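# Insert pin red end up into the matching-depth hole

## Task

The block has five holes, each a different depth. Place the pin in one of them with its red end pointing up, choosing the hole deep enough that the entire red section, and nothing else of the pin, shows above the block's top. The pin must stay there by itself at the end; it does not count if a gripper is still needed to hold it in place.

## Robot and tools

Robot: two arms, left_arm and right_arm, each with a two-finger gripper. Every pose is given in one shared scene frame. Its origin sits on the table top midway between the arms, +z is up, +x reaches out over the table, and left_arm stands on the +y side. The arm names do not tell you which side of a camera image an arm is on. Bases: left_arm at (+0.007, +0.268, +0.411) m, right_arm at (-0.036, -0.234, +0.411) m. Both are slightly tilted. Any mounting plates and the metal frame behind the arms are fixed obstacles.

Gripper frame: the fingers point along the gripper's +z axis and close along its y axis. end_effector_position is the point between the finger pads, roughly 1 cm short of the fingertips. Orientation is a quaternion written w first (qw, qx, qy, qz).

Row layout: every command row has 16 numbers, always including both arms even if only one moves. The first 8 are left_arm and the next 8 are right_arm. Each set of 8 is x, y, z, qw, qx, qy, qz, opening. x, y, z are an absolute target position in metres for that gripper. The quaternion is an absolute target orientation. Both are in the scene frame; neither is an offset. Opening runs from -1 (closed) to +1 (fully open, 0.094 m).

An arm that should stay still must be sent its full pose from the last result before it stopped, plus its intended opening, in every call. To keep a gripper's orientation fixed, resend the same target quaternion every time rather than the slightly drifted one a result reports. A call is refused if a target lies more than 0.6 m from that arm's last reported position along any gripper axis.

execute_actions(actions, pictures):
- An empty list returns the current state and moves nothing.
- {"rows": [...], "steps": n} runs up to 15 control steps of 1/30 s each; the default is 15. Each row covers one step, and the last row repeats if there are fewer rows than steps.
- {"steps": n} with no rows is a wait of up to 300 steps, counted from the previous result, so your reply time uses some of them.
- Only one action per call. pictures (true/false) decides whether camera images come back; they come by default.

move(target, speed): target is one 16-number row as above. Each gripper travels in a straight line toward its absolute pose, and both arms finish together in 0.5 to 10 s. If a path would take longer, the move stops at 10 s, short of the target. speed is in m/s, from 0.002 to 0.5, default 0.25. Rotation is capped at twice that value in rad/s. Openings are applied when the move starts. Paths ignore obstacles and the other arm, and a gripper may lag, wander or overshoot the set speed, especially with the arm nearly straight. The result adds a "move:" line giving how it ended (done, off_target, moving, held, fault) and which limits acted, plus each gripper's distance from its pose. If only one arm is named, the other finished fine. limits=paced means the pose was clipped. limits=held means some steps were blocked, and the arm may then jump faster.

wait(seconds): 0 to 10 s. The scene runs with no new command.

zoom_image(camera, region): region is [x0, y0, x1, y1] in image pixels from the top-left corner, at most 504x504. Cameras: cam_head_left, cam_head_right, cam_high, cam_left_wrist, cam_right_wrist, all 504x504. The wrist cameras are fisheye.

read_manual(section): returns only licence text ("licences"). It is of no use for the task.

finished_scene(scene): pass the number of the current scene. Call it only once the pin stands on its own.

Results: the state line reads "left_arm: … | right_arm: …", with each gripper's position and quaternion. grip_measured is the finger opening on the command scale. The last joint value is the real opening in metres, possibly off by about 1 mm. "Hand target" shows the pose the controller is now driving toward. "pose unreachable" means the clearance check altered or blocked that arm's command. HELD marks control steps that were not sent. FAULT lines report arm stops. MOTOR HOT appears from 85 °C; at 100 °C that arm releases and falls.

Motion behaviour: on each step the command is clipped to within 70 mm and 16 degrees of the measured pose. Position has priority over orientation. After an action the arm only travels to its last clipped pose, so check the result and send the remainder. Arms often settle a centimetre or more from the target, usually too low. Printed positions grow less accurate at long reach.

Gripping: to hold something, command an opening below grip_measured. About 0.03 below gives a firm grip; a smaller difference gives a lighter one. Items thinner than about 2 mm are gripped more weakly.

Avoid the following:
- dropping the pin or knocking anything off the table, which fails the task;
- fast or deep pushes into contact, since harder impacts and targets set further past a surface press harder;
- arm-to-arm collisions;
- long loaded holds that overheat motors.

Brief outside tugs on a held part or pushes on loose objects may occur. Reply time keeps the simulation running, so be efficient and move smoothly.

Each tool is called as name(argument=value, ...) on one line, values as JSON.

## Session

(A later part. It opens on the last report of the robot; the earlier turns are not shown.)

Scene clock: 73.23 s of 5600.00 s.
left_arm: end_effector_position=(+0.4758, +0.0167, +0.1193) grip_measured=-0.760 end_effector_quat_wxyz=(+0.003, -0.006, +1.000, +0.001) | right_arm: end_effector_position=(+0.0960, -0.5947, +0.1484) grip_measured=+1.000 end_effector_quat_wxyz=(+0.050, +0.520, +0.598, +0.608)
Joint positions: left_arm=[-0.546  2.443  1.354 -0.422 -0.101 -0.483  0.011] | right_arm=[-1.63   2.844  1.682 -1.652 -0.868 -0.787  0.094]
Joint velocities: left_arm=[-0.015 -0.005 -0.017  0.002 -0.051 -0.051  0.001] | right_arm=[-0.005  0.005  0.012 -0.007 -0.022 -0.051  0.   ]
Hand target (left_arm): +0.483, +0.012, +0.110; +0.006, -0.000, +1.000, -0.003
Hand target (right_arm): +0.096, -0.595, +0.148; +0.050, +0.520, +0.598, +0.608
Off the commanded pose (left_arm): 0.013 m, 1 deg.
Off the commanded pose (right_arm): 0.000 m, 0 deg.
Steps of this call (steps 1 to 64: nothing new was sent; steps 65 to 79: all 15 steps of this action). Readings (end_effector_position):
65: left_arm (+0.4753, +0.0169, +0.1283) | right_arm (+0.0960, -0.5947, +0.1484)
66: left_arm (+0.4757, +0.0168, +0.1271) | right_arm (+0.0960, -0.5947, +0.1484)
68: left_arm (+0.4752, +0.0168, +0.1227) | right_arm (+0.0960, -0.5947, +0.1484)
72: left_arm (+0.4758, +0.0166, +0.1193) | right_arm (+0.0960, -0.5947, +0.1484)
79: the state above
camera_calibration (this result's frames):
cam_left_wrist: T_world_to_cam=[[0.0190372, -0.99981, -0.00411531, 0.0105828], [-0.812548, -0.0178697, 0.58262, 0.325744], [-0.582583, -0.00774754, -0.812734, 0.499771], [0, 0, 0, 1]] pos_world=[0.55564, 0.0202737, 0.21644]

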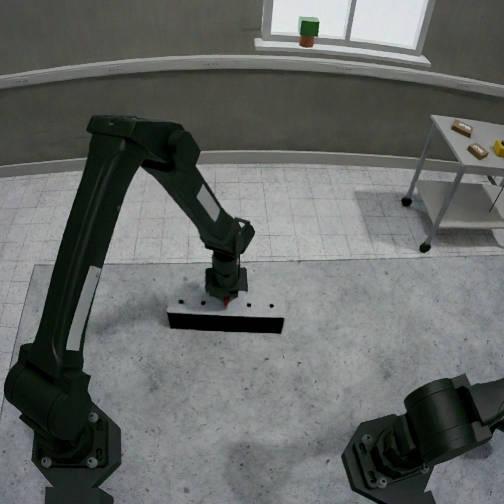

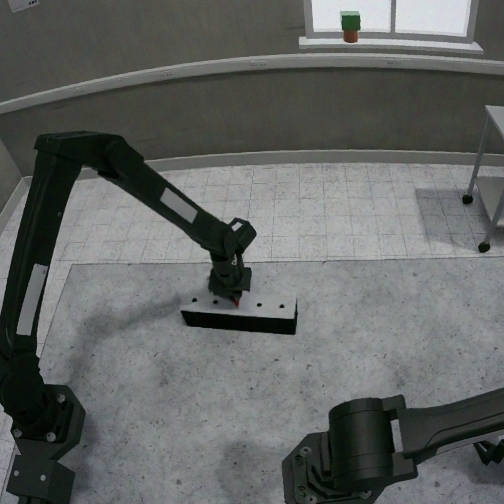

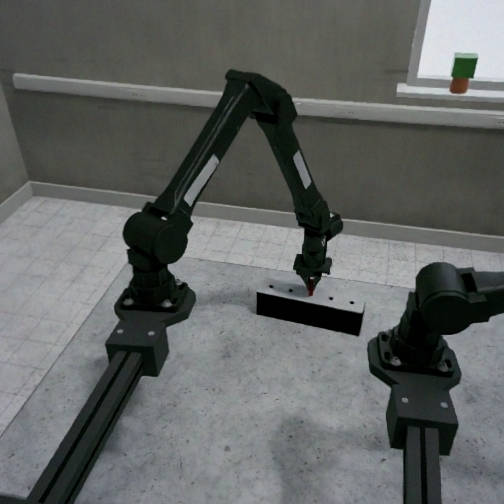

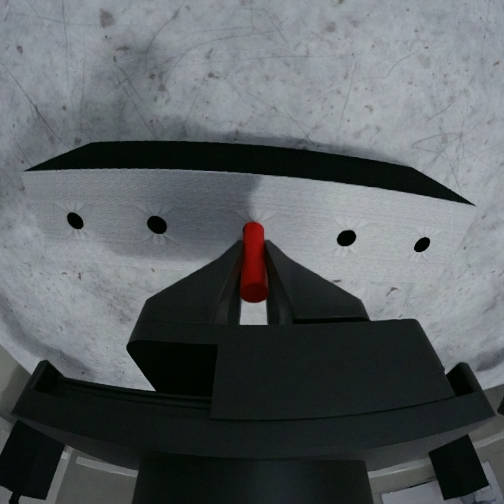

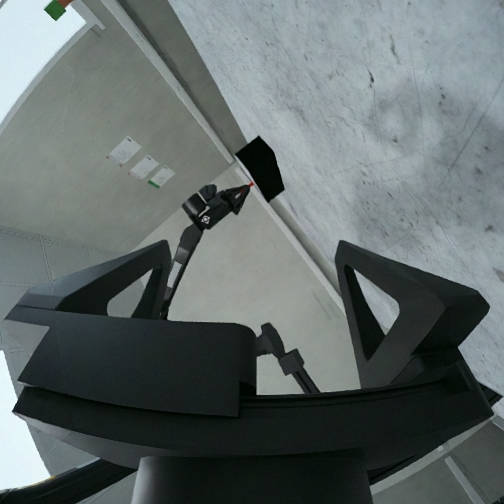

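move(target=[0.470,0.020,0.195,0,0,1,0,-0.82,0.096,-0.5947,0.1484,0.05,0.52,0.598,0.608,1], speed=0.08)

move(target=[0.478,-0.054,0.179,0.005,0,1,-0.003,-0.82,0.096,-0.5947,0.1484,0.05,0.52,0.598,0.608,1], speed=0.08)

zoom_image(camera="cam_left_wrist", region=[170,150,340,260])

Scene clock: 85.10 s of 5600.00 s.
left_arm: end_effector_position=(+0.4700, +0.0218, +0.1846) grip_measured=-0.760 end_effector_quat_wxyz=(-0.003, -0.003, +1.000, +0.001) | right_arm: end_effector_position=(+0.0960, -0.5947, +0.1484) grip_measured=+1.000 end_effector_quat_wxyz=(+0.050, +0.520, +0.598, +0.608)
Joint positions: left_arm=[-0.553  2.285  1.274 -0.511 -0.096 -0.483  0.011] | right_arm=[-1.63   2.844  1.682 -1.652 -0.868 -0.787  0.094]
Joint velocities: left_arm=[-0.005 -0.005  0.027  0.007 -0.139 -0.007  0.001] | right_arm=[-0.005 -0.024  0.002  0.012  0.022 -0.022  0.   ]
Hand target (left_arm): +0.470, +0.020, +0.195; -0.000, +0.000, +1.000, +0.000
Hand target (right_arm): +0.096, -0.595, +0.148; +0.050, +0.520, +0.598, +0.608
Off the commanded pose (left_arm): 0.011 m, 1 deg.
Off the commanded pose (right_arm): 0.000 m, 0 deg.
After step 90, 7.57 s passed at rest.
move: off_target (left_arm)
camera_calibration (this result's frames):
cam_left_wrist: T_world_to_cam=[[0.0114921, -0.999926, -0.00396081, 0.0195293], [-0.805698, -0.0116056, 0.592213, 0.277969], [-0.592215, -0.00361454, -0.805772, 0.552672], [0, 0, 0, 1]] pos_world=[0.551036, 0.0247515, 0.280788]

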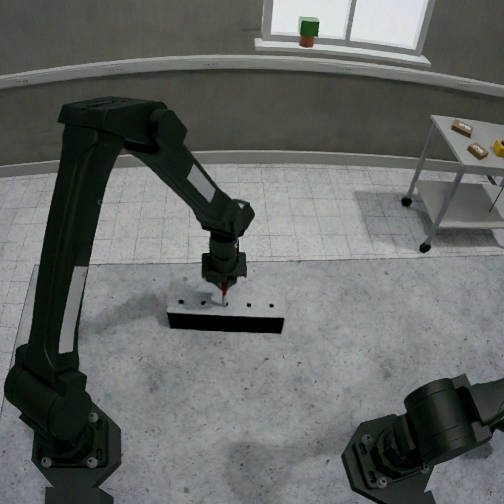

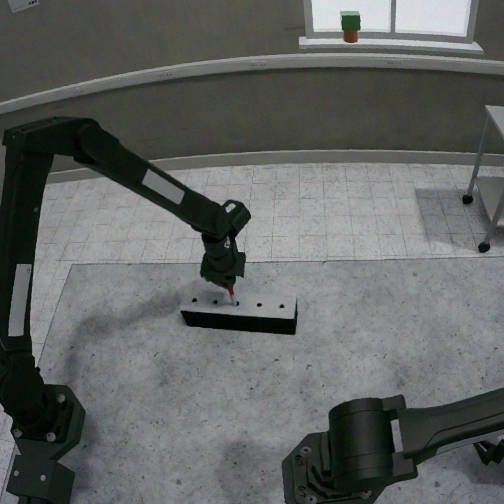

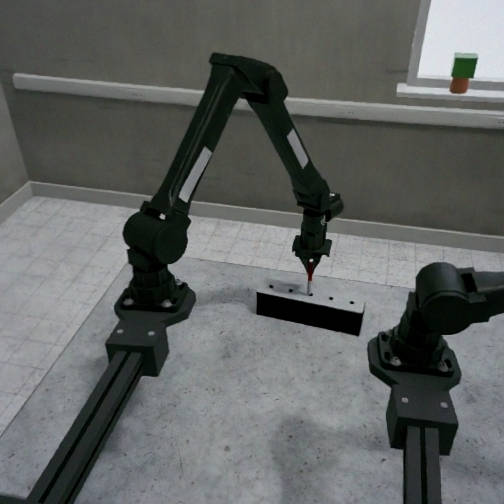

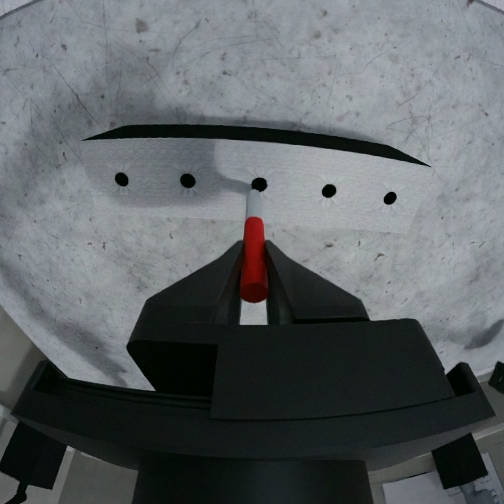

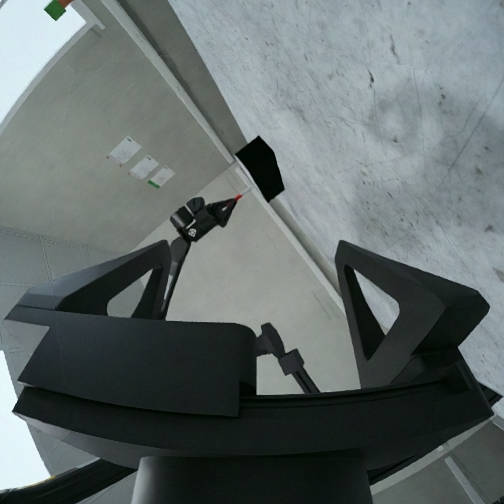

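Scene clock: 86.43 s of 5600.00 s.
left_arm: end_effector_position=(+0.4686, -0.0443, +0.1808) grip_measured=-0.760 end_effector_quat_wxyz=(-0.000, +0.008, +1.000, +0.000) | right_arm: end_effector_position=(+0.0960, -0.5947, +0.1484) grip_measured=+1.000 end_effector_quat_wxyz=(+0.050, +0.520, +0.598, +0.608)
Joint positions: left_arm=[-0.658  2.348  1.392 -0.57  -0.102 -0.567  0.011] | right_arm=[-1.63   2.844  1.682 -1.652 -0.868 -0.787  0.094]
Joint velocities: left_arm=[-0.005 -0.005 -0.007 -0.002 -0.095 -0.125  0.   ] | right_arm=[-0.005 -0.015 -0.022 -0.007  0.007  0.007  0.   ]
Hand target (left_arm): +0.480, -0.053, +0.179; +0.006, +0.000, +1.000, -0.002
Hand target (right_arm): +0.096, -0.595, +0.148; +0.050, +0.520, +0.598, +0.608
Off the commanded pose (left_arm): 0.014 m, 1 deg.
Off the commanded pose (right_arm): 0.000 m, 0 deg.
move: off_target (left_arm)
camera_calibration (this result's frames):
cam_left_wrist: T_world_to_cam=[[-0.00967786, -0.999951, -0.00192793, -0.0369252], [-0.809033, 0.00669695, 0.587725, 0.281497], [-0.587683, 0.00724768, -0.809059, 0.547499], [0, 0, 0, 1]] pos_world=[0.549139, -0.0427767, 0.277445]

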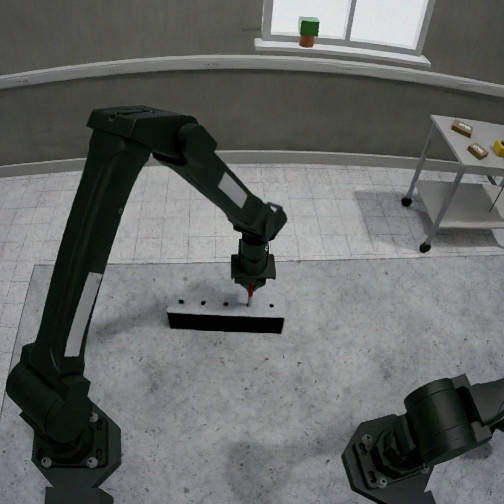

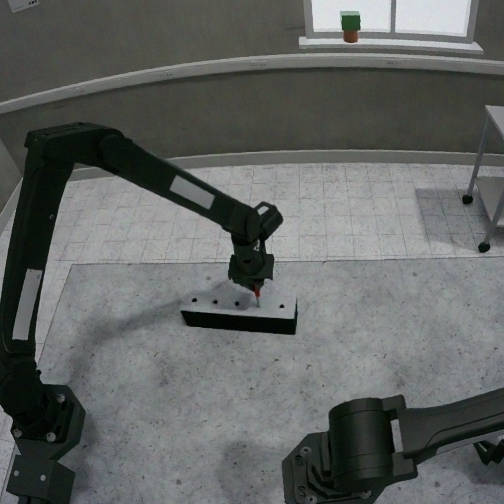

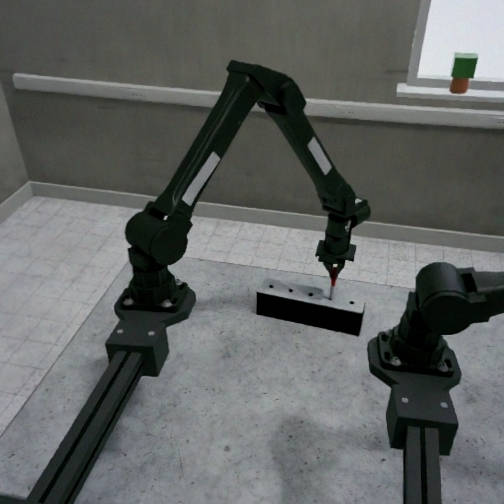

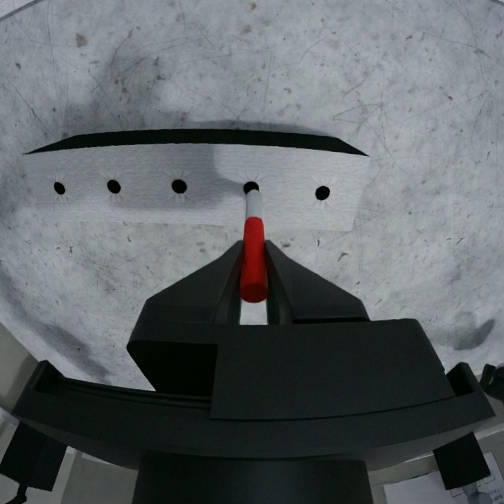

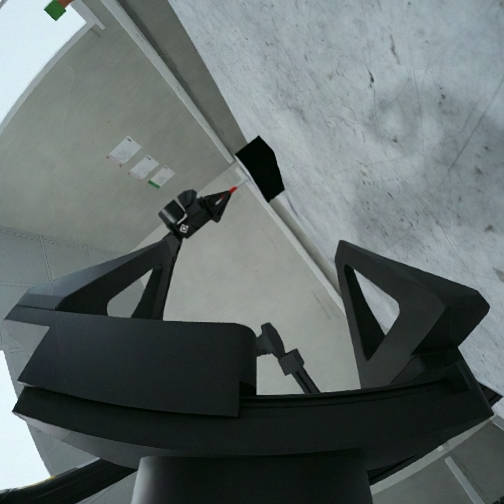

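Region (170, 150, 340, 260) of cam_left_wrist's 504x504 image, scaled by 2.965, with more detail than that image has; it fills the top 326 rows of this view, and the rest is white.

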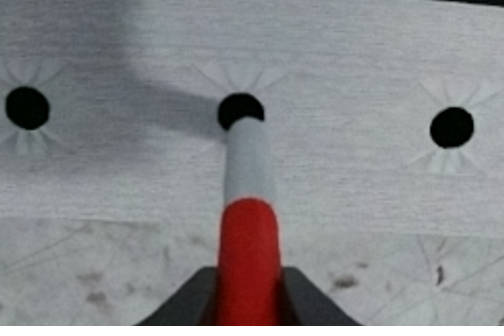

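execute_actions(actions=[{"rows":[[0.486,-0.047,0.179,0.006,0,1,-0.003,-0.82,0.096,-0.5947,0.1484,0.05,0.52,0.598,0.608,1]]}])

zoom_image(camera="cam_left_wrist", region=[170,150,340,260])

Scene clock: 89.80 s of 5600.00 s.
left_arm: end_effector_position=(+0.4707, -0.0408, +0.1804) grip_measured=-0.760 end_effector_quat_wxyz=(-0.001, +0.004, +1.000, +0.001) | right_arm: end_effector_position=(+0.0960, -0.5947, +0.1484) grip_measured=+1.000 end_effector_quat_wxyz=(+0.050, +0.520, +0.598, +0.608)
Joint positions: left_arm=[-0.651  2.348  1.392 -0.57  -0.102 -0.569  0.011] | right_arm=[-1.63   2.844  1.682 -1.652 -0.868 -0.787  0.094]
Joint velocities: left_arm=[ 0.005 -0.005  0.007  0.007 -0.081 -0.022  0.   ] | right_arm=[-0.005 -0.015  0.002 -0.007  0.051 -0.125  0.   ]
Hand target (left_arm): +0.486, -0.047, +0.179; +0.006, +0.000, +1.000, -0.003
Hand target (right_arm): +0.096, -0.595, +0.148; +0.050, +0.520, +0.598, +0.608
Off the commanded pose (left_arm): 0.017 m, 1 deg.
Off the commanded pose (right_arm): 0.000 m, 0 deg.
Steps of this call (steps 1 to 86: nothing new was sent; steps 87 to 101: all 15 steps of this action). Readings (end_effector_position):
87: left_arm (+0.4686, -0.0443, +0.1808) | right_arm (+0.0960, -0.5947, +0.1484)
88: left_arm (+0.4687, -0.0441, +0.1808) | right_arm (+0.0960, -0.5947, +0.1484)
90: left_arm (+0.4693, -0.0432, +0.1807) | right_arm (+0.0960, -0.5947, +0.1484)
94: left_arm (+0.4704, -0.0413, +0.1805) | right_arm (+0.0960, -0.5947, +0.1484)
101: the state above
camera_calibration (this result's frames):
cam_left_wrist: T_world_to_cam=[[-0.000950163, -0.999996, -0.00260955, -0.0374033], [-0.808806, -0.000766116, 0.588075, 0.282969], [-0.588074, 0.00266939, -0.808803, 0.548348], [0, 0, 0, 1]] pos_world=[0.551301, -0.0386501, 0.277]

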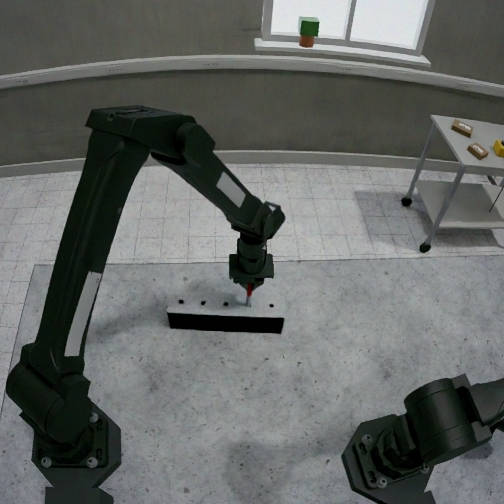

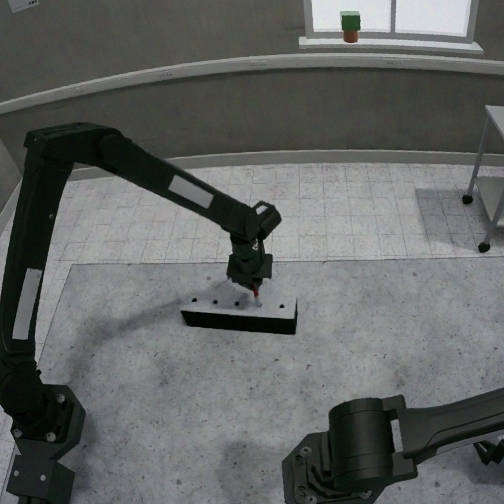

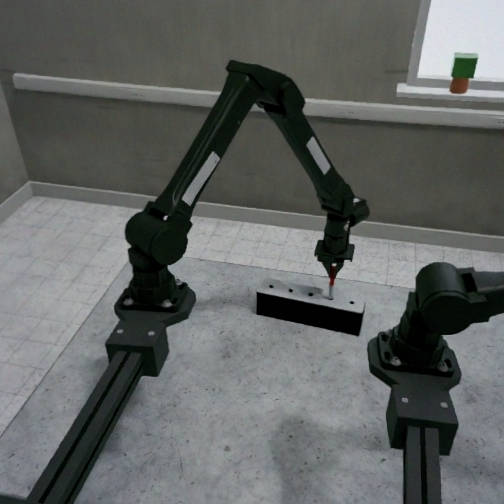

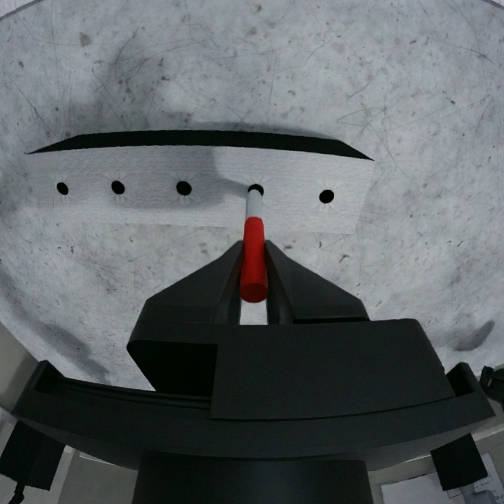

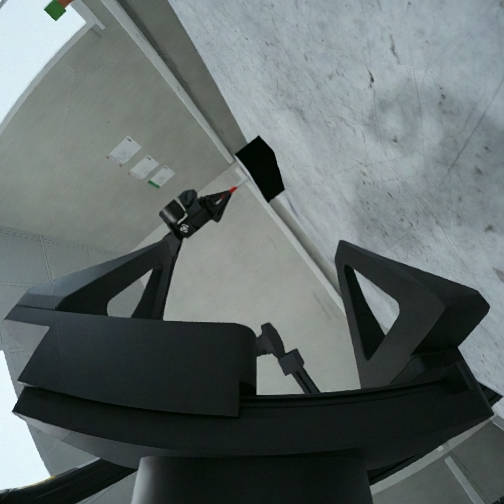

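Region (170, 150, 340, 260) of cam_left_wrist's 504x504 image, scaled by 2.965, with more detail than that image has; it fills the top 326 rows of this view, and the rest is white.

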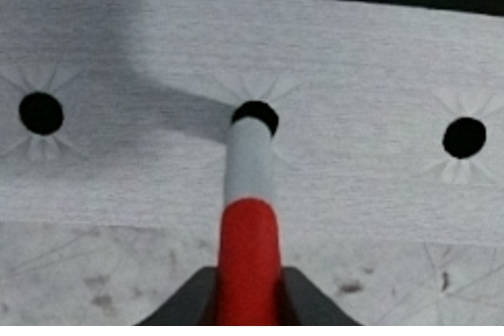

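execute_actions(actions=[{"rows":[[0.483,-0.048,0.168,0.006,0,1,-0.003,-0.82,0.096,-0.5947,0.1484,0.05,0.52,0.598,0.608,1]]}], pictures=false)

Scene clock: 93.37 s of 5600.00 s.
left_arm: end_effector_position=(+0.4721, -0.0422, +0.1739) grip_measured=-0.760 end_effector_quat_wxyz=(-0.000, +0.003, +1.000, +0.000) | right_arm: end_effector_position=(+0.0960, -0.5947, +0.1484) grip_measured=+1.000 end_effector_quat_wxyz=(+0.050, +0.520, +0.598, +0.608)
Joint positions: left_arm=[-0.65   2.365  1.403 -0.564 -0.102 -0.569  0.011] | right_arm=[-1.63   2.844  1.682 -1.652 -0.868 -0.787  0.094]
Joint velocities: left_arm=[ 0.005  0.005  0.007 -0.007 -0.037 -0.125 -0.001] | right_arm=[-0.005 -0.005 -0.022  0.002 -0.037 -0.037  0.   ]
Hand target (left_arm): +0.483, -0.047, +0.168; +0.006, -0.000, +1.000, -0.003
Hand target (right_arm): +0.096, -0.595, +0.148; +0.050, +0.520, +0.598, +0.608
Off the commanded pose (left_arm): 0.014 m, 1 deg.
Off the commanded pose (right_arm): 0.000 m, 0 deg.
Steps of this call (steps 1 to 90: nothing new was sent; then 0.07 s passed at rest; steps 91 to 105: all 15 steps of this action). Readings (end_effector_position):
91: left_arm (+0.4705, -0.0407, +0.1799) | right_arm (+0.0960, -0.5947, +0.1484)
92: left_arm (+0.4708, -0.0410, +0.1793) | right_arm (+0.0960, -0.5947, +0.1484)
94: left_arm (+0.4707, -0.0412, +0.1764) | right_arm (+0.0960, -0.5947, +0.1484)
98: left_arm (+0.4722, -0.0421, +0.1752) | right_arm (+0.0960, -0.5947, +0.1484)
105: the state above

execute_actions(actions=[{"rows":[[0.481,-0.048,0.156,0.006,0,1,-0.003,-0.82,0.096,-0.5947,0.1484,0.05,0.52,0.598,0.608,1]],"steps":10}], pictures=false)

move(target=[0.480,-0.048,0.114,0.006,0,1,-0.003,-0.82,0.096,-0.5947,0.1484,0.05,0.52,0.598,0.608,1], speed=0.04)

Scene clock: 96.63 s of 5600.00 s.
left_arm: end_effector_position=(+0.4717, -0.0426, +0.1613) grip_measured=-0.760 end_effector_quat_wxyz=(+0.002, +0.003, +1.000, +0.001) | right_arm: end_effector_position=(+0.0960, -0.5947, +0.1484) grip_measured=+1.000 end_effector_quat_wxyz=(+0.050, +0.520, +0.598, +0.608)
Joint positions: left_arm=[-0.65   2.391  1.411 -0.542 -0.104 -0.569  0.011] | right_arm=[-1.63   2.844  1.682 -1.652 -0.868 -0.787  0.094]
Joint velocities: left_arm=[-0.005  0.015  0.002 -0.012 -0.037 -0.066 -0.001] | right_arm=[ 0.005 -0.015 -0.002  0.007 -0.022  0.037  0.   ]
Hand target (left_arm): +0.481, -0.048, +0.156; +0.006, -0.000, +1.000, -0.003
Hand target (right_arm): +0.096, -0.595, +0.148; +0.050, +0.520, +0.598, +0.608
Off the commanded pose (left_arm): 0.012 m, 1 deg.
Off the commanded pose (right_arm): 0.000 m, 0 deg.
Steps of this call (steps 1 to 88: nothing new was sent; steps 89 to 98: all 10 steps of this action). Readings (end_effector_position):
89: left_arm (+0.4722, -0.0424, +0.1733) | right_arm (+0.0960, -0.5947, +0.1484)
90: left_arm (+0.4730, -0.0427, +0.1723) | right_arm (+0.0960, -0.5947, +0.1484)
92: left_arm (+0.4717, -0.0424, +0.1680) | right_arm (+0.0960, -0.5947, +0.1484)
96: left_arm (+0.4715, -0.0425, +0.1615) | right_arm (+0.0960, -0.5947, +0.1484)
98: the state above

Scene clock: 98.37 s of 5600.00 s.
left_arm: end_effector_position=(+0.4721, -0.0428, +0.1211) grip_measured=-0.760 end_effector_quat_wxyz=(+0.002, -0.001, +1.000, +0.001) | right_arm: end_effector_position=(+0.0960, -0.5947, +0.1484) grip_measured=+1.000 end_effector_quat_wxyz=(+0.050, +0.520, +0.598, +0.608)
Joint positions: left_arm=[-0.643  2.482  1.454 -0.493 -0.106 -0.569  0.011] | right_arm=[-1.63   2.844  1.682 -1.652 -0.868 -0.787  0.094]
Joint velocities: left_arm=[-0.005 -0.005  0.012  0.002  0.007  0.007  0.   ] | right_arm=[-0.005 -0.015  0.007 -0.002  0.037  0.051  0.   ]
Hand target (left_arm): +0.480, -0.048, +0.114; +0.006, -0.000, +1.000, -0.003
Hand target (right_arm): +0.096, -0.595, +0.148; +0.050, +0.520, +0.598, +0.608
Off the commanded pose (left_arm): 0.012 m, 1 deg.
Off the commanded pose (right_arm): 0.000 m, 0 deg.
move: off_target (left_arm)
camera_calibration (this result's frames):
cam_left_wrist: T_world_to_cam=[[0.00719418, -0.999966, -0.00396139, -0.0432639], [-0.81245, -0.00815457, 0.582974, 0.321031], [-0.582987, -0.000975586, -0.812481, 0.499065], [0, 0, 0, 1]] pos_world=[0.552081, -0.0401577, 0.218157]

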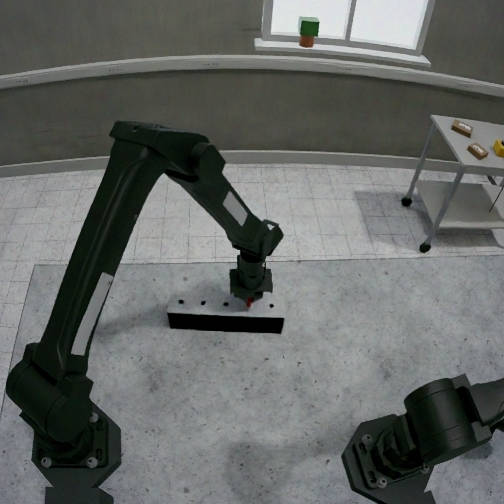

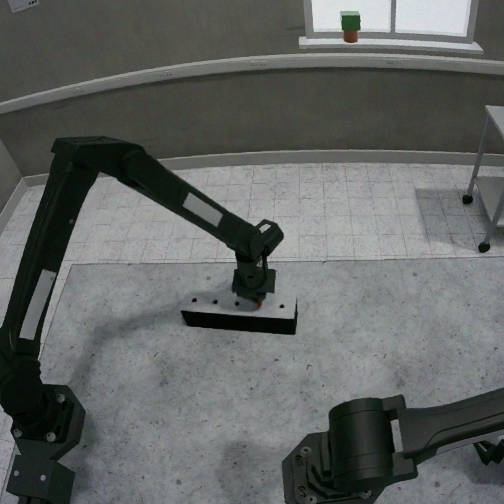

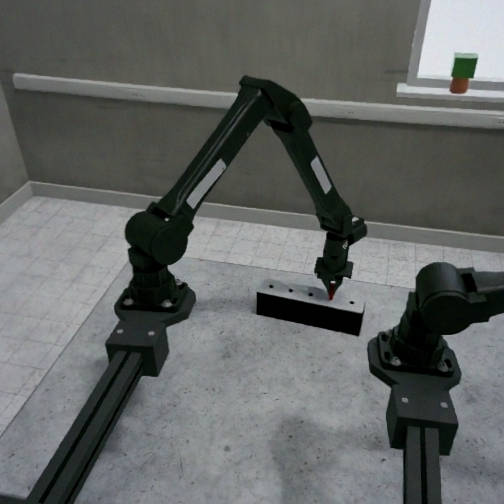

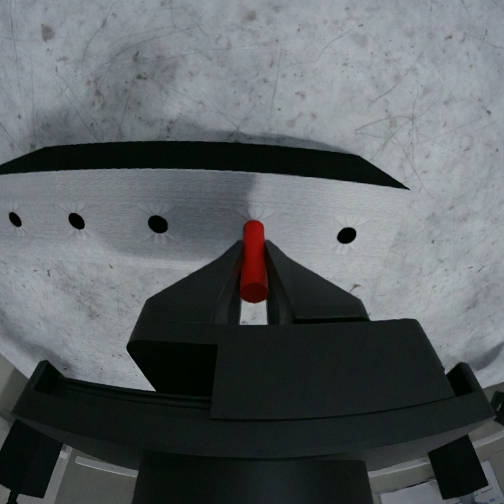

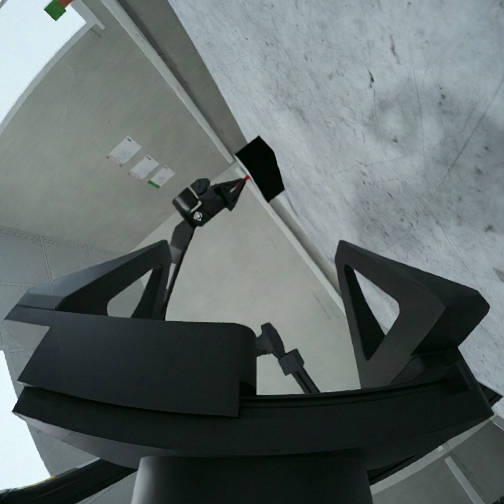

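Too deep as well. Next hole at (.4687,-.102).

move(target=[0.470,-0.041,0.197,0,0,1,0,-0.82,0.096,-0.5947,0.1484,0.05,0.52,0.598,0.608,1], speed=0.08)

move(target=[0.477,-0.112,0.180,0.005,0,1,-0.003,-0.82,0.096,-0.5947,0.1484,0.05,0.52,0.598,0.608,1], speed=0.08)

zoom_image(camera="cam_left_wrist", region=[170,150,340,260])

Scene clock: 103.03 s of 5600.00 s.
left_arm: end_effector_position=(+0.4697, -0.0387, +0.1850) grip_measured=-0.760 end_effector_quat_wxyz=(-0.004, +0.003, +1.000, +0.002) | right_arm: end_effector_position=(+0.0960, -0.5947, +0.1484) grip_measured=+1.000 end_effector_quat_wxyz=(+0.050, +0.520, +0.598, +0.608)
Joint positions: left_arm=[-0.649  2.337  1.387 -0.583 -0.101 -0.569  0.011] | right_arm=[-1.63   2.844  1.682 -1.652 -0.868 -0.787  0.094]
Joint velocities: left_arm=[-0.015 -0.005  0.002 -0.012 -0.037 -0.037 -0.001] | right_arm=[-0.005  0.005 -0.012 -0.007 -0.007 -0.051  0.   ]
Hand target (left_arm): +0.470, -0.041, +0.197; -0.000, +0.000, +1.000, +0.000
Hand target (right_arm): +0.096, -0.595, +0.148; +0.050, +0.520, +0.598, +0.608
Off the commanded pose (left_arm): 0.012 m, 1 deg.
Off the commanded pose (right_arm): 0.000 m, 0 deg.
After step 90, 0.37 s passed at rest.
move: off_target (left_arm)
camera_calibration (this result's frames):
cam_left_wrist: T_world_to_cam=[[-0.000151227, -0.999983, -0.00582409, -0.035083], [-0.80512, -0.00333259, 0.593103, 0.276684], [-0.593112, 0.00477879, -0.805106, 0.553243], [0, 0, 0, 1]] pos_world=[0.550894, -0.0368041, 0.281112]

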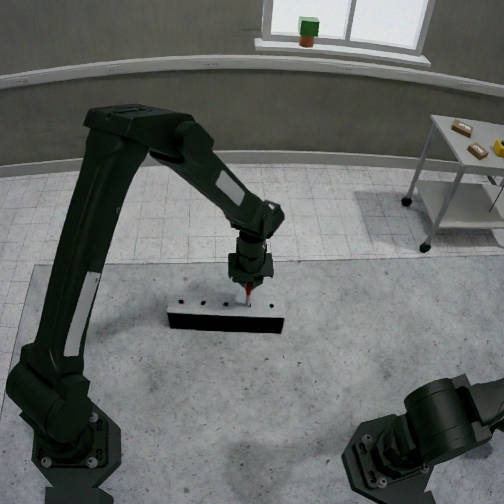

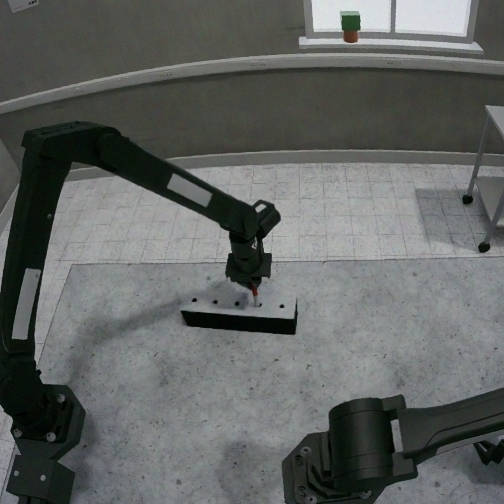

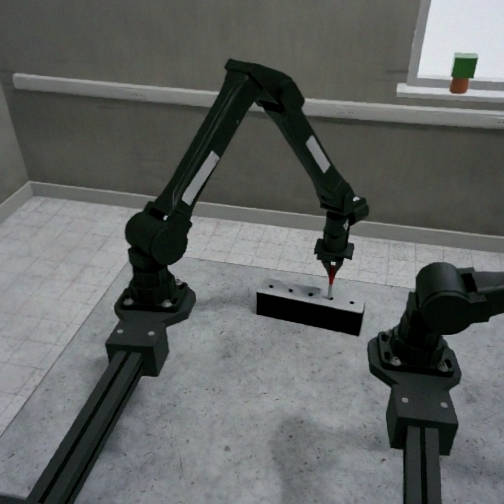

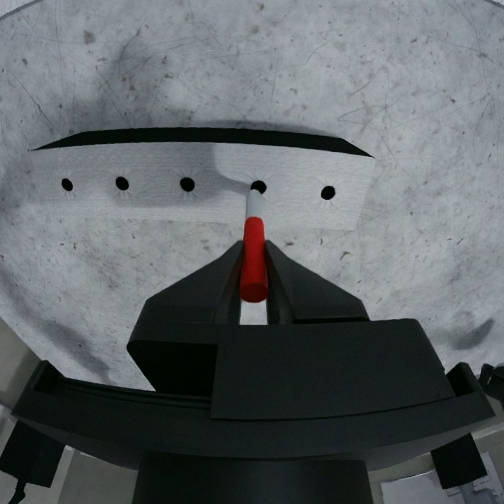

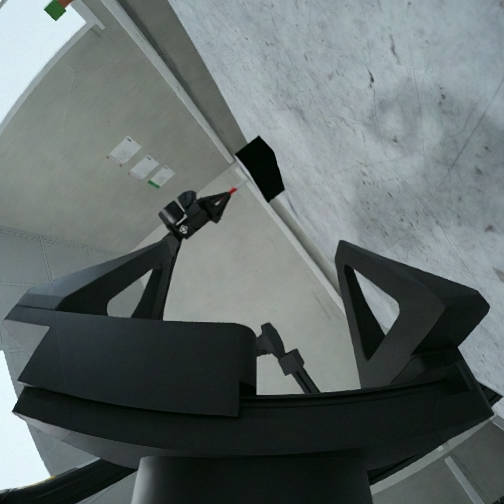

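Scene clock: 104.33 s of 5600.00 s.
left_arm: end_effector_position=(+0.4677, -0.1005, +0.1811) grip_measured=-0.760 end_effector_quat_wxyz=(-0.002, +0.008, +1.000, +0.001) | right_arm: end_effector_position=(+0.0960, -0.5947, +0.1484) grip_measured=+1.000 end_effector_quat_wxyz=(+0.050, +0.520, +0.598, +0.608)
Joint positions: left_arm=[-0.738  2.407  1.521 -0.651 -0.106 -0.648  0.011] | right_arm=[-1.63   2.844  1.682 -1.652 -0.868 -0.787  0.094]
Joint velocities: left_arm=[ 0.024 -0.015 -0.022  0.002 -0.022 -0.051  0.001] | right_arm=[ 0.005  0.005 -0.027 -0.002 -0.037  0.037  0.   ]
Hand target (left_arm): +0.478, -0.111, +0.180; +0.006, +0.000, +1.000, -0.003
Hand target (right_arm): +0.096, -0.595, +0.148; +0.050, +0.520, +0.598, +0.608
Off the commanded pose (left_arm): 0.015 m, 1 deg.
Off the commanded pose (right_arm): 0.000 m, 0 deg.
move: off_target (left_arm)
camera_calibration (this result's frames):
cam_left_wrist: T_world_to_cam=[[-0.00923449, -0.999948, -0.00427245, -0.0929579], [-0.807798, 0.00494151, 0.589439, 0.279894], [-0.589387, 0.00889445, -0.807802, 0.548314], [0, 0, 0, 1]] pos_world=[0.548409, -0.0992132, 0.277552]

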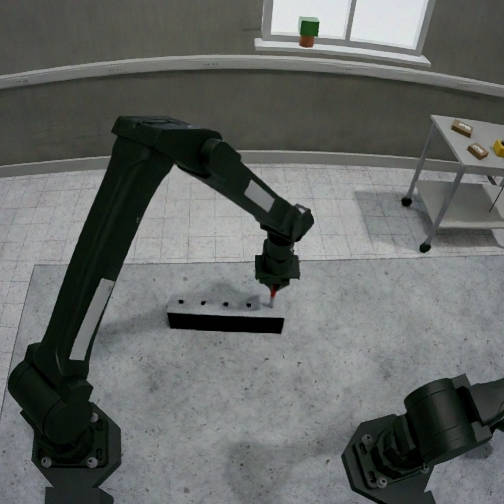

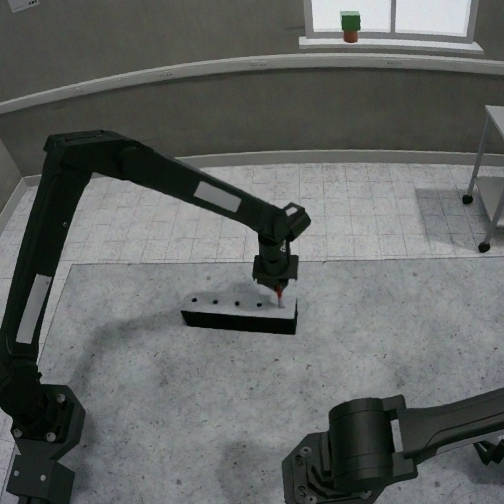

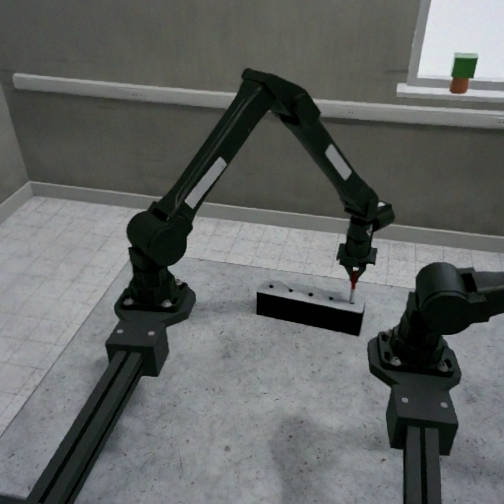

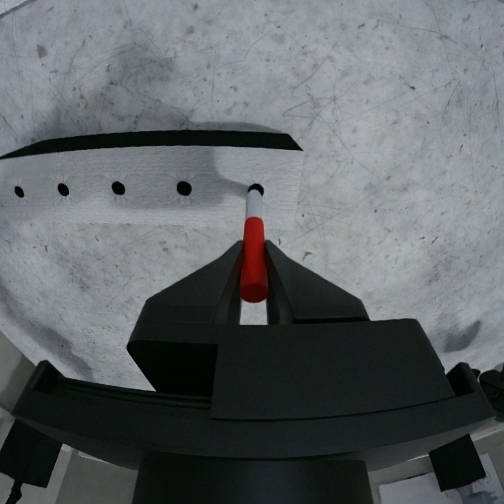

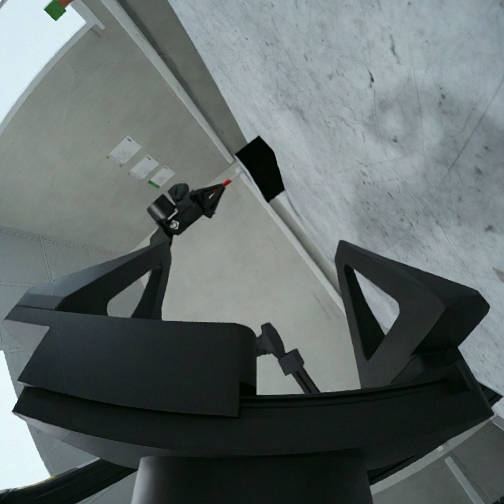

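Region (170, 150, 340, 260) of cam_left_wrist's 504x504 image, scaled by 2.965, with more detail than that image has; it fills the top 326 rows of this view, and the rest is white.

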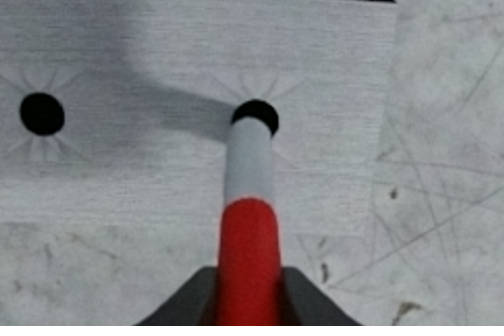

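execute_actions(actions=[{"rows":[[0.481,-0.109,0.167,0.007,0,1,-0.004,-0.82,0.096,-0.5947,0.1484,0.05,0.52,0.598,0.608,1]]}], pictures=false)

Scene clock: 106.53 s of 5600.00 s.
left_arm: end_effector_position=(+0.4713, -0.1037, +0.1772) grip_measured=-0.760 end_effector_quat_wxyz=(+0.002, +0.006, +1.000, -0.001) | right_arm: end_effector_position=(+0.0960, -0.5947, +0.1484) grip_measured=+1.000 end_effector_quat_wxyz=(+0.050, +0.520, +0.598, +0.608)
Joint positions: left_arm=[-0.738  2.42   1.534 -0.643 -0.106 -0.65   0.011] | right_arm=[-1.63   2.844  1.682 -1.652 -0.868 -0.787  0.094]
Joint velocities: left_arm=[-0.005 -0.005  0.012 -0.002 -0.022  0.022  0.   ] | right_arm=[ 0.015 -0.015 -0.002  0.002 -0.022  0.022  0.   ]
Hand target (left_arm): +0.481, -0.108, +0.167; +0.007, +0.000, +1.000, -0.004
Hand target (right_arm): +0.096, -0.595, +0.148; +0.050, +0.520, +0.598, +0.608
Off the commanded pose (left_arm): 0.015 m, 1 deg.
Off the commanded pose (right_arm): 0.000 m, 0 deg.
Steps of this call (steps 1 to 51: nothing new was sent; steps 52 to 66: all 15 steps of this action). Readings (end_effector_position):
52: left_arm (+0.4675, -0.1005, +0.1803) | right_arm (+0.0960, -0.5947, +0.1484)
53: left_arm (+0.4679, -0.1009, +0.1795) | right_arm (+0.0960, -0.5947, +0.1484)
55: left_arm (+0.4684, -0.1016, +0.1765) | right_arm (+0.0960, -0.5947, +0.1484)
59: left_arm (+0.4713, -0.1037, +0.1772) | right_arm (+0.0960, -0.5947, +0.1484)
66: the state above

Overshot; drag back.

move(target=[0.466,-0.096,0.166,0.003,0,1,-0.002,-0.82,0.096,-0.5947,0.1484,0.05,0.52,0.598,0.608,1], speed=0.015)

zoom_image(camera="cam_left_wrist", region=[170,150,340,260])

Scene clock: 110.33 s of 5600.00 s.
left_arm: end_effector_position=(+0.4705, -0.1032, +0.1762) grip_measured=-0.760 end_effector_quat_wxyz=(+0.006, +0.006, +1.000, -0.004) | right_arm: end_effector_position=(+0.0960, -0.5947, +0.1484) grip_measured=+1.000 end_effector_quat_wxyz=(+0.050, +0.520, +0.598, +0.608)
Joint positions: left_arm=[-0.738  2.417  1.522 -0.624 -0.106 -0.65   0.011] | right_arm=[-1.63   2.844  1.682 -1.652 -0.868 -0.787  0.094]
Joint velocities: left_arm=[ 0.005 -0.005  0.002 -0.007  0.037  0.022 -0.   ] | right_arm=[-0.005 -0.015  0.002  0.012  0.007  0.081  0.   ]
Hand target (left_arm): +0.466, -0.096, +0.166; +0.003, +0.000, +1.000, -0.002
Hand target (right_arm): +0.096, -0.595, +0.148; +0.050, +0.520, +0.598, +0.608
Off the commanded pose (left_arm): 0.013 m, 1 deg.
Off the commanded pose (right_arm): 0.000 m, 0 deg.
move: off_target (left_arm)
camera_calibration (this result's frames):
cam_left_wrist: T_world_to_cam=[[-0.00572177, -0.999961, 0.00669874, -0.099275], [-0.816809, 0.00853806, 0.576845, 0.291926], [-0.57688, -0.00217101, -0.816826, 0.54068], [0, 0, 0, 1]] pos_world=[0.549788, -0.10059, 0.273911]

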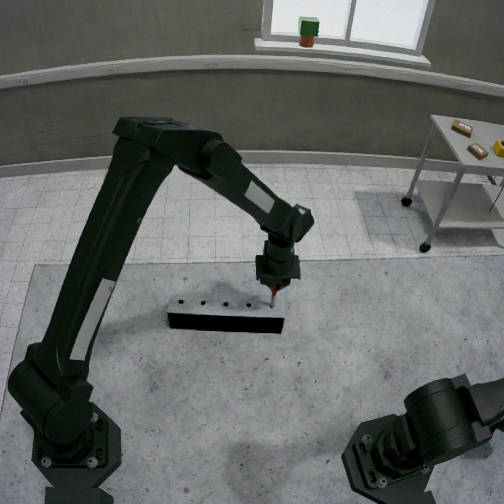

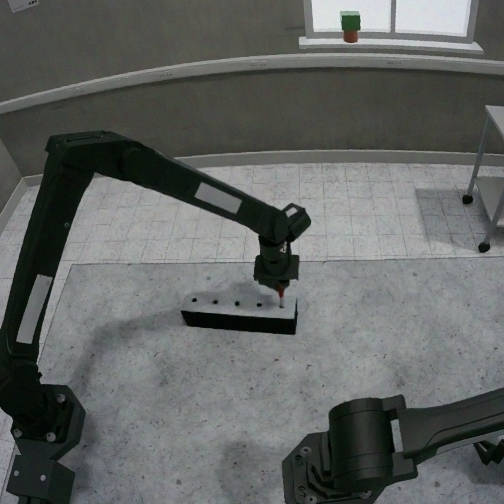

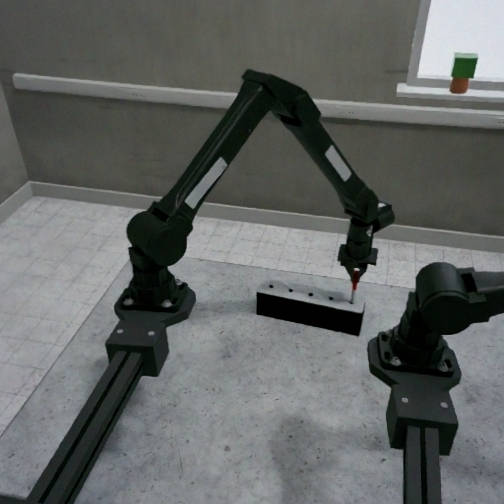

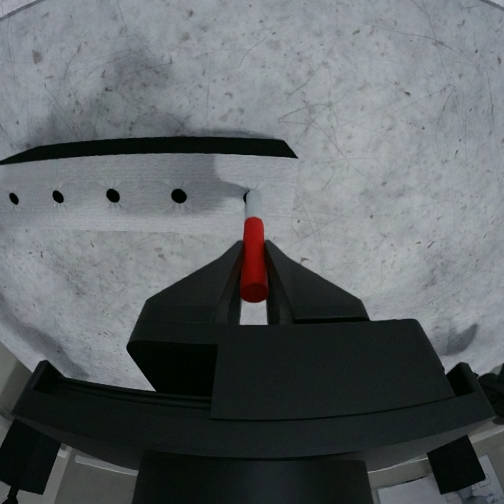

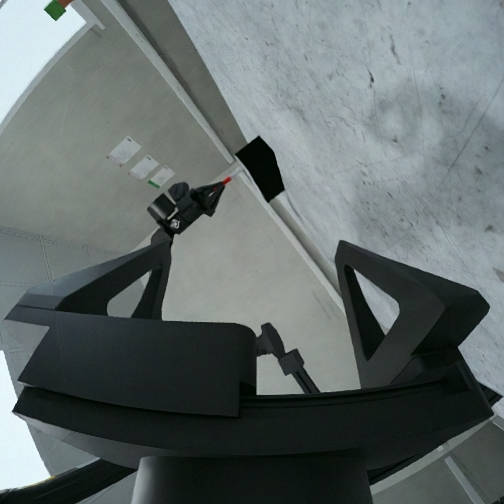

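Region (170, 150, 340, 260) of cam_left_wrist's 504x504 image, scaled by 2.965, with more detail than that image has; it fills the top 326 rows of this view, and the rest is white.

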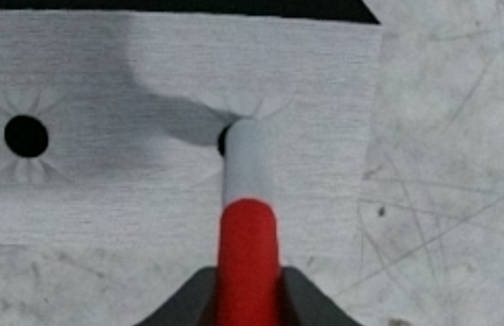

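execute_actions(actions=[{"rows":[[0.463,-0.092,0.167,-0.006,0,1,0.005,-0.82,0.096,-0.5947,0.1484,0.05,0.52,0.598,0.608,1]]}], pictures=false)

Scene clock: 112.87 s of 5600.00 s.
left_arm: end_effector_position=(+0.4703, -0.1031, +0.1762) grip_measured=-0.760 end_effector_quat_wxyz=(+0.006, +0.006, +1.000, -0.004) | right_arm: end_effector_position=(+0.0960, -0.5947, +0.1484) grip_measured=+1.000 end_effector_quat_wxyz=(+0.050, +0.520, +0.598, +0.608)
Joint positions: left_arm=[-0.738  2.417  1.522 -0.625 -0.106 -0.65   0.011] | right_arm=[-1.63   2.844  1.682 -1.652 -0.868 -0.787  0.094]
Joint velocities: left_arm=[-0.005  0.005 -0.017 -0.007 -0.051 -0.022 -0.001] | right_arm=[-0.015 -0.005 -0.007  0.002 -0.007  0.066  0.   ]
Hand target (left_arm): +0.463, -0.092, +0.167; -0.006, -0.000, +1.000, +0.005
Hand target (right_arm): +0.096, -0.595, +0.148; +0.050, +0.520, +0.598, +0.608
Off the commanded pose (left_arm): 0.016 m, 2 deg.
Off the commanded pose (right_arm): 0.000 m, 0 deg.
Steps of this call (steps 1 to 61: nothing new was sent; steps 62 to 76: all 15 steps of this action). Readings (end_effector_position):
62: left_arm (+0.4704, -0.1031, +0.1762) | right_arm (+0.0960, -0.5947, +0.1484)
63: left_arm (+0.4703, -0.1031, +0.1762) | right_arm (+0.0960, -0.5947, +0.1484)
65: left_arm (+0.4703, -0.1031, +0.1762) | right_arm (+0.0960, -0.5947, +0.1484)
69: left_arm (+0.4703, -0.1031, +0.1762) | right_arm (+0.0960, -0.5947, +0.1484)
76: the state above

execute_actions(actions=[{"rows":[[0.461,-0.090,0.169,-0.012,0,1,0.009,-0.82,0.096,-0.5947,0.1484,0.05,0.52,0.598,0.608,1]]}], pictures=false)

Scene clock: 116.37 s of 5600.00 s.
left_arm: end_effector_position=(+0.4689, -0.1022, +0.1762) grip_measured=-0.760 end_effector_quat_wxyz=(+0.003, +0.006, +1.000, -0.002) | right_arm: end_effector_position=(+0.0960, -0.5947, +0.1484) grip_measured=+1.000 end_effector_quat_wxyz=(+0.050, +0.520, +0.598, +0.608)
Joint positions: left_arm=[-0.738  2.417  1.522 -0.632 -0.105 -0.65   0.011] | right_arm=[-1.63   2.844  1.682 -1.652 -0.868 -0.787  0.094]
Joint velocities: left_arm=[-0.015 -0.005 -0.012  0.002  0.037  0.037 -0.002] | right_arm=[-0.005 -0.005 -0.007 -0.007  0.051 -0.066  0.   ]
Hand target (left_arm): +0.461, -0.090, +0.169; -0.012, -0.000, +1.000, +0.009
Hand target (right_arm): +0.096, -0.595, +0.148; +0.050, +0.520, +0.598, +0.608
Off the commanded pose (left_arm): 0.016 m, 2 deg.
Off the commanded pose (right_arm): 0.000 m, 0 deg.
Steps of this call (steps 1 to 90: nothing new was sent; steps 91 to 105: all 15 steps of this action). Readings (end_effector_position):
91: left_arm (+0.4698, -0.1027, +0.1762) | right_arm (+0.0960, -0.5947, +0.1484)
92: left_arm (+0.4693, -0.1024, +0.1762) | right_arm (+0.0960, -0.5947, +0.1484)
94: left_arm (+0.4690, -0.1023, +0.1762) | right_arm (+0.0960, -0.5947, +0.1484)
98: left_arm (+0.4690, -0.1022, +0.1762) | right_arm (+0.0960, -0.5947, +0.1484)
105: the state above

execute_actions(actions=[{"rows":[[0.468,-0.097,0.160,-0.003,0,1,0.002,-0.82,0.096,-0.5947,0.1484,0.05,0.52,0.598,0.608,1]]}], pictures=false)

Scene clock: 121.87 s of 5600.00 s.
left_arm: end_effector_position=(+0.4695, -0.1024, +0.1762) grip_measured=-0.760 end_effector_quat_wxyz=(+0.004, +0.006, +1.000, -0.003) | right_arm: end_effector_position=(+0.0960, -0.5947, +0.1484) grip_measured=+1.000 end_effector_quat_wxyz=(+0.050, +0.520, +0.598, +0.608)
Joint positions: left_arm=[-0.738  2.417  1.522 -0.629 -0.105 -0.65   0.011] | right_arm=[-1.63   2.844  1.682 -1.652 -0.868 -0.787  0.094]
Joint velocities: left_arm=[-0.005  0.005 -0.002 -0.017 -0.051  0.007 -0.   ] | right_arm=[-0.015 -0.005 -0.017 -0.002  0.022  0.007  0.   ]
Hand target (left_arm): +0.468, -0.097, +0.161; -0.003, -0.000, +1.000, +0.002
Hand target (right_arm): +0.096, -0.595, +0.148; +0.050, +0.520, +0.598, +0.608
Off the commanded pose (left_arm): 0.017 m, 1 deg.
Off the commanded pose (right_arm): 0.000 m, 0 deg.
Steps of this call (steps 1 to 90: nothing new was sent; then 2.00 s passed at rest; steps 91 to 105: all 15 steps of this action). Readings (end_effector_position):
91: left_arm (+0.4691, -0.1024, +0.1762) | right_arm (+0.0960, -0.5947, +0.1484)
92: left_arm (+0.4692, -0.1025, +0.1762) | right_arm (+0.0960, -0.5947, +0.1484)
94: left_arm (+0.4695, -0.1024, +0.1762) | right_arm (+0.0960, -0.5947, +0.1484)
98: left_arm (+0.4695, -0.1024, +0.1762) | right_arm (+0.0960, -0.5947, +0.1484)
105: the state above


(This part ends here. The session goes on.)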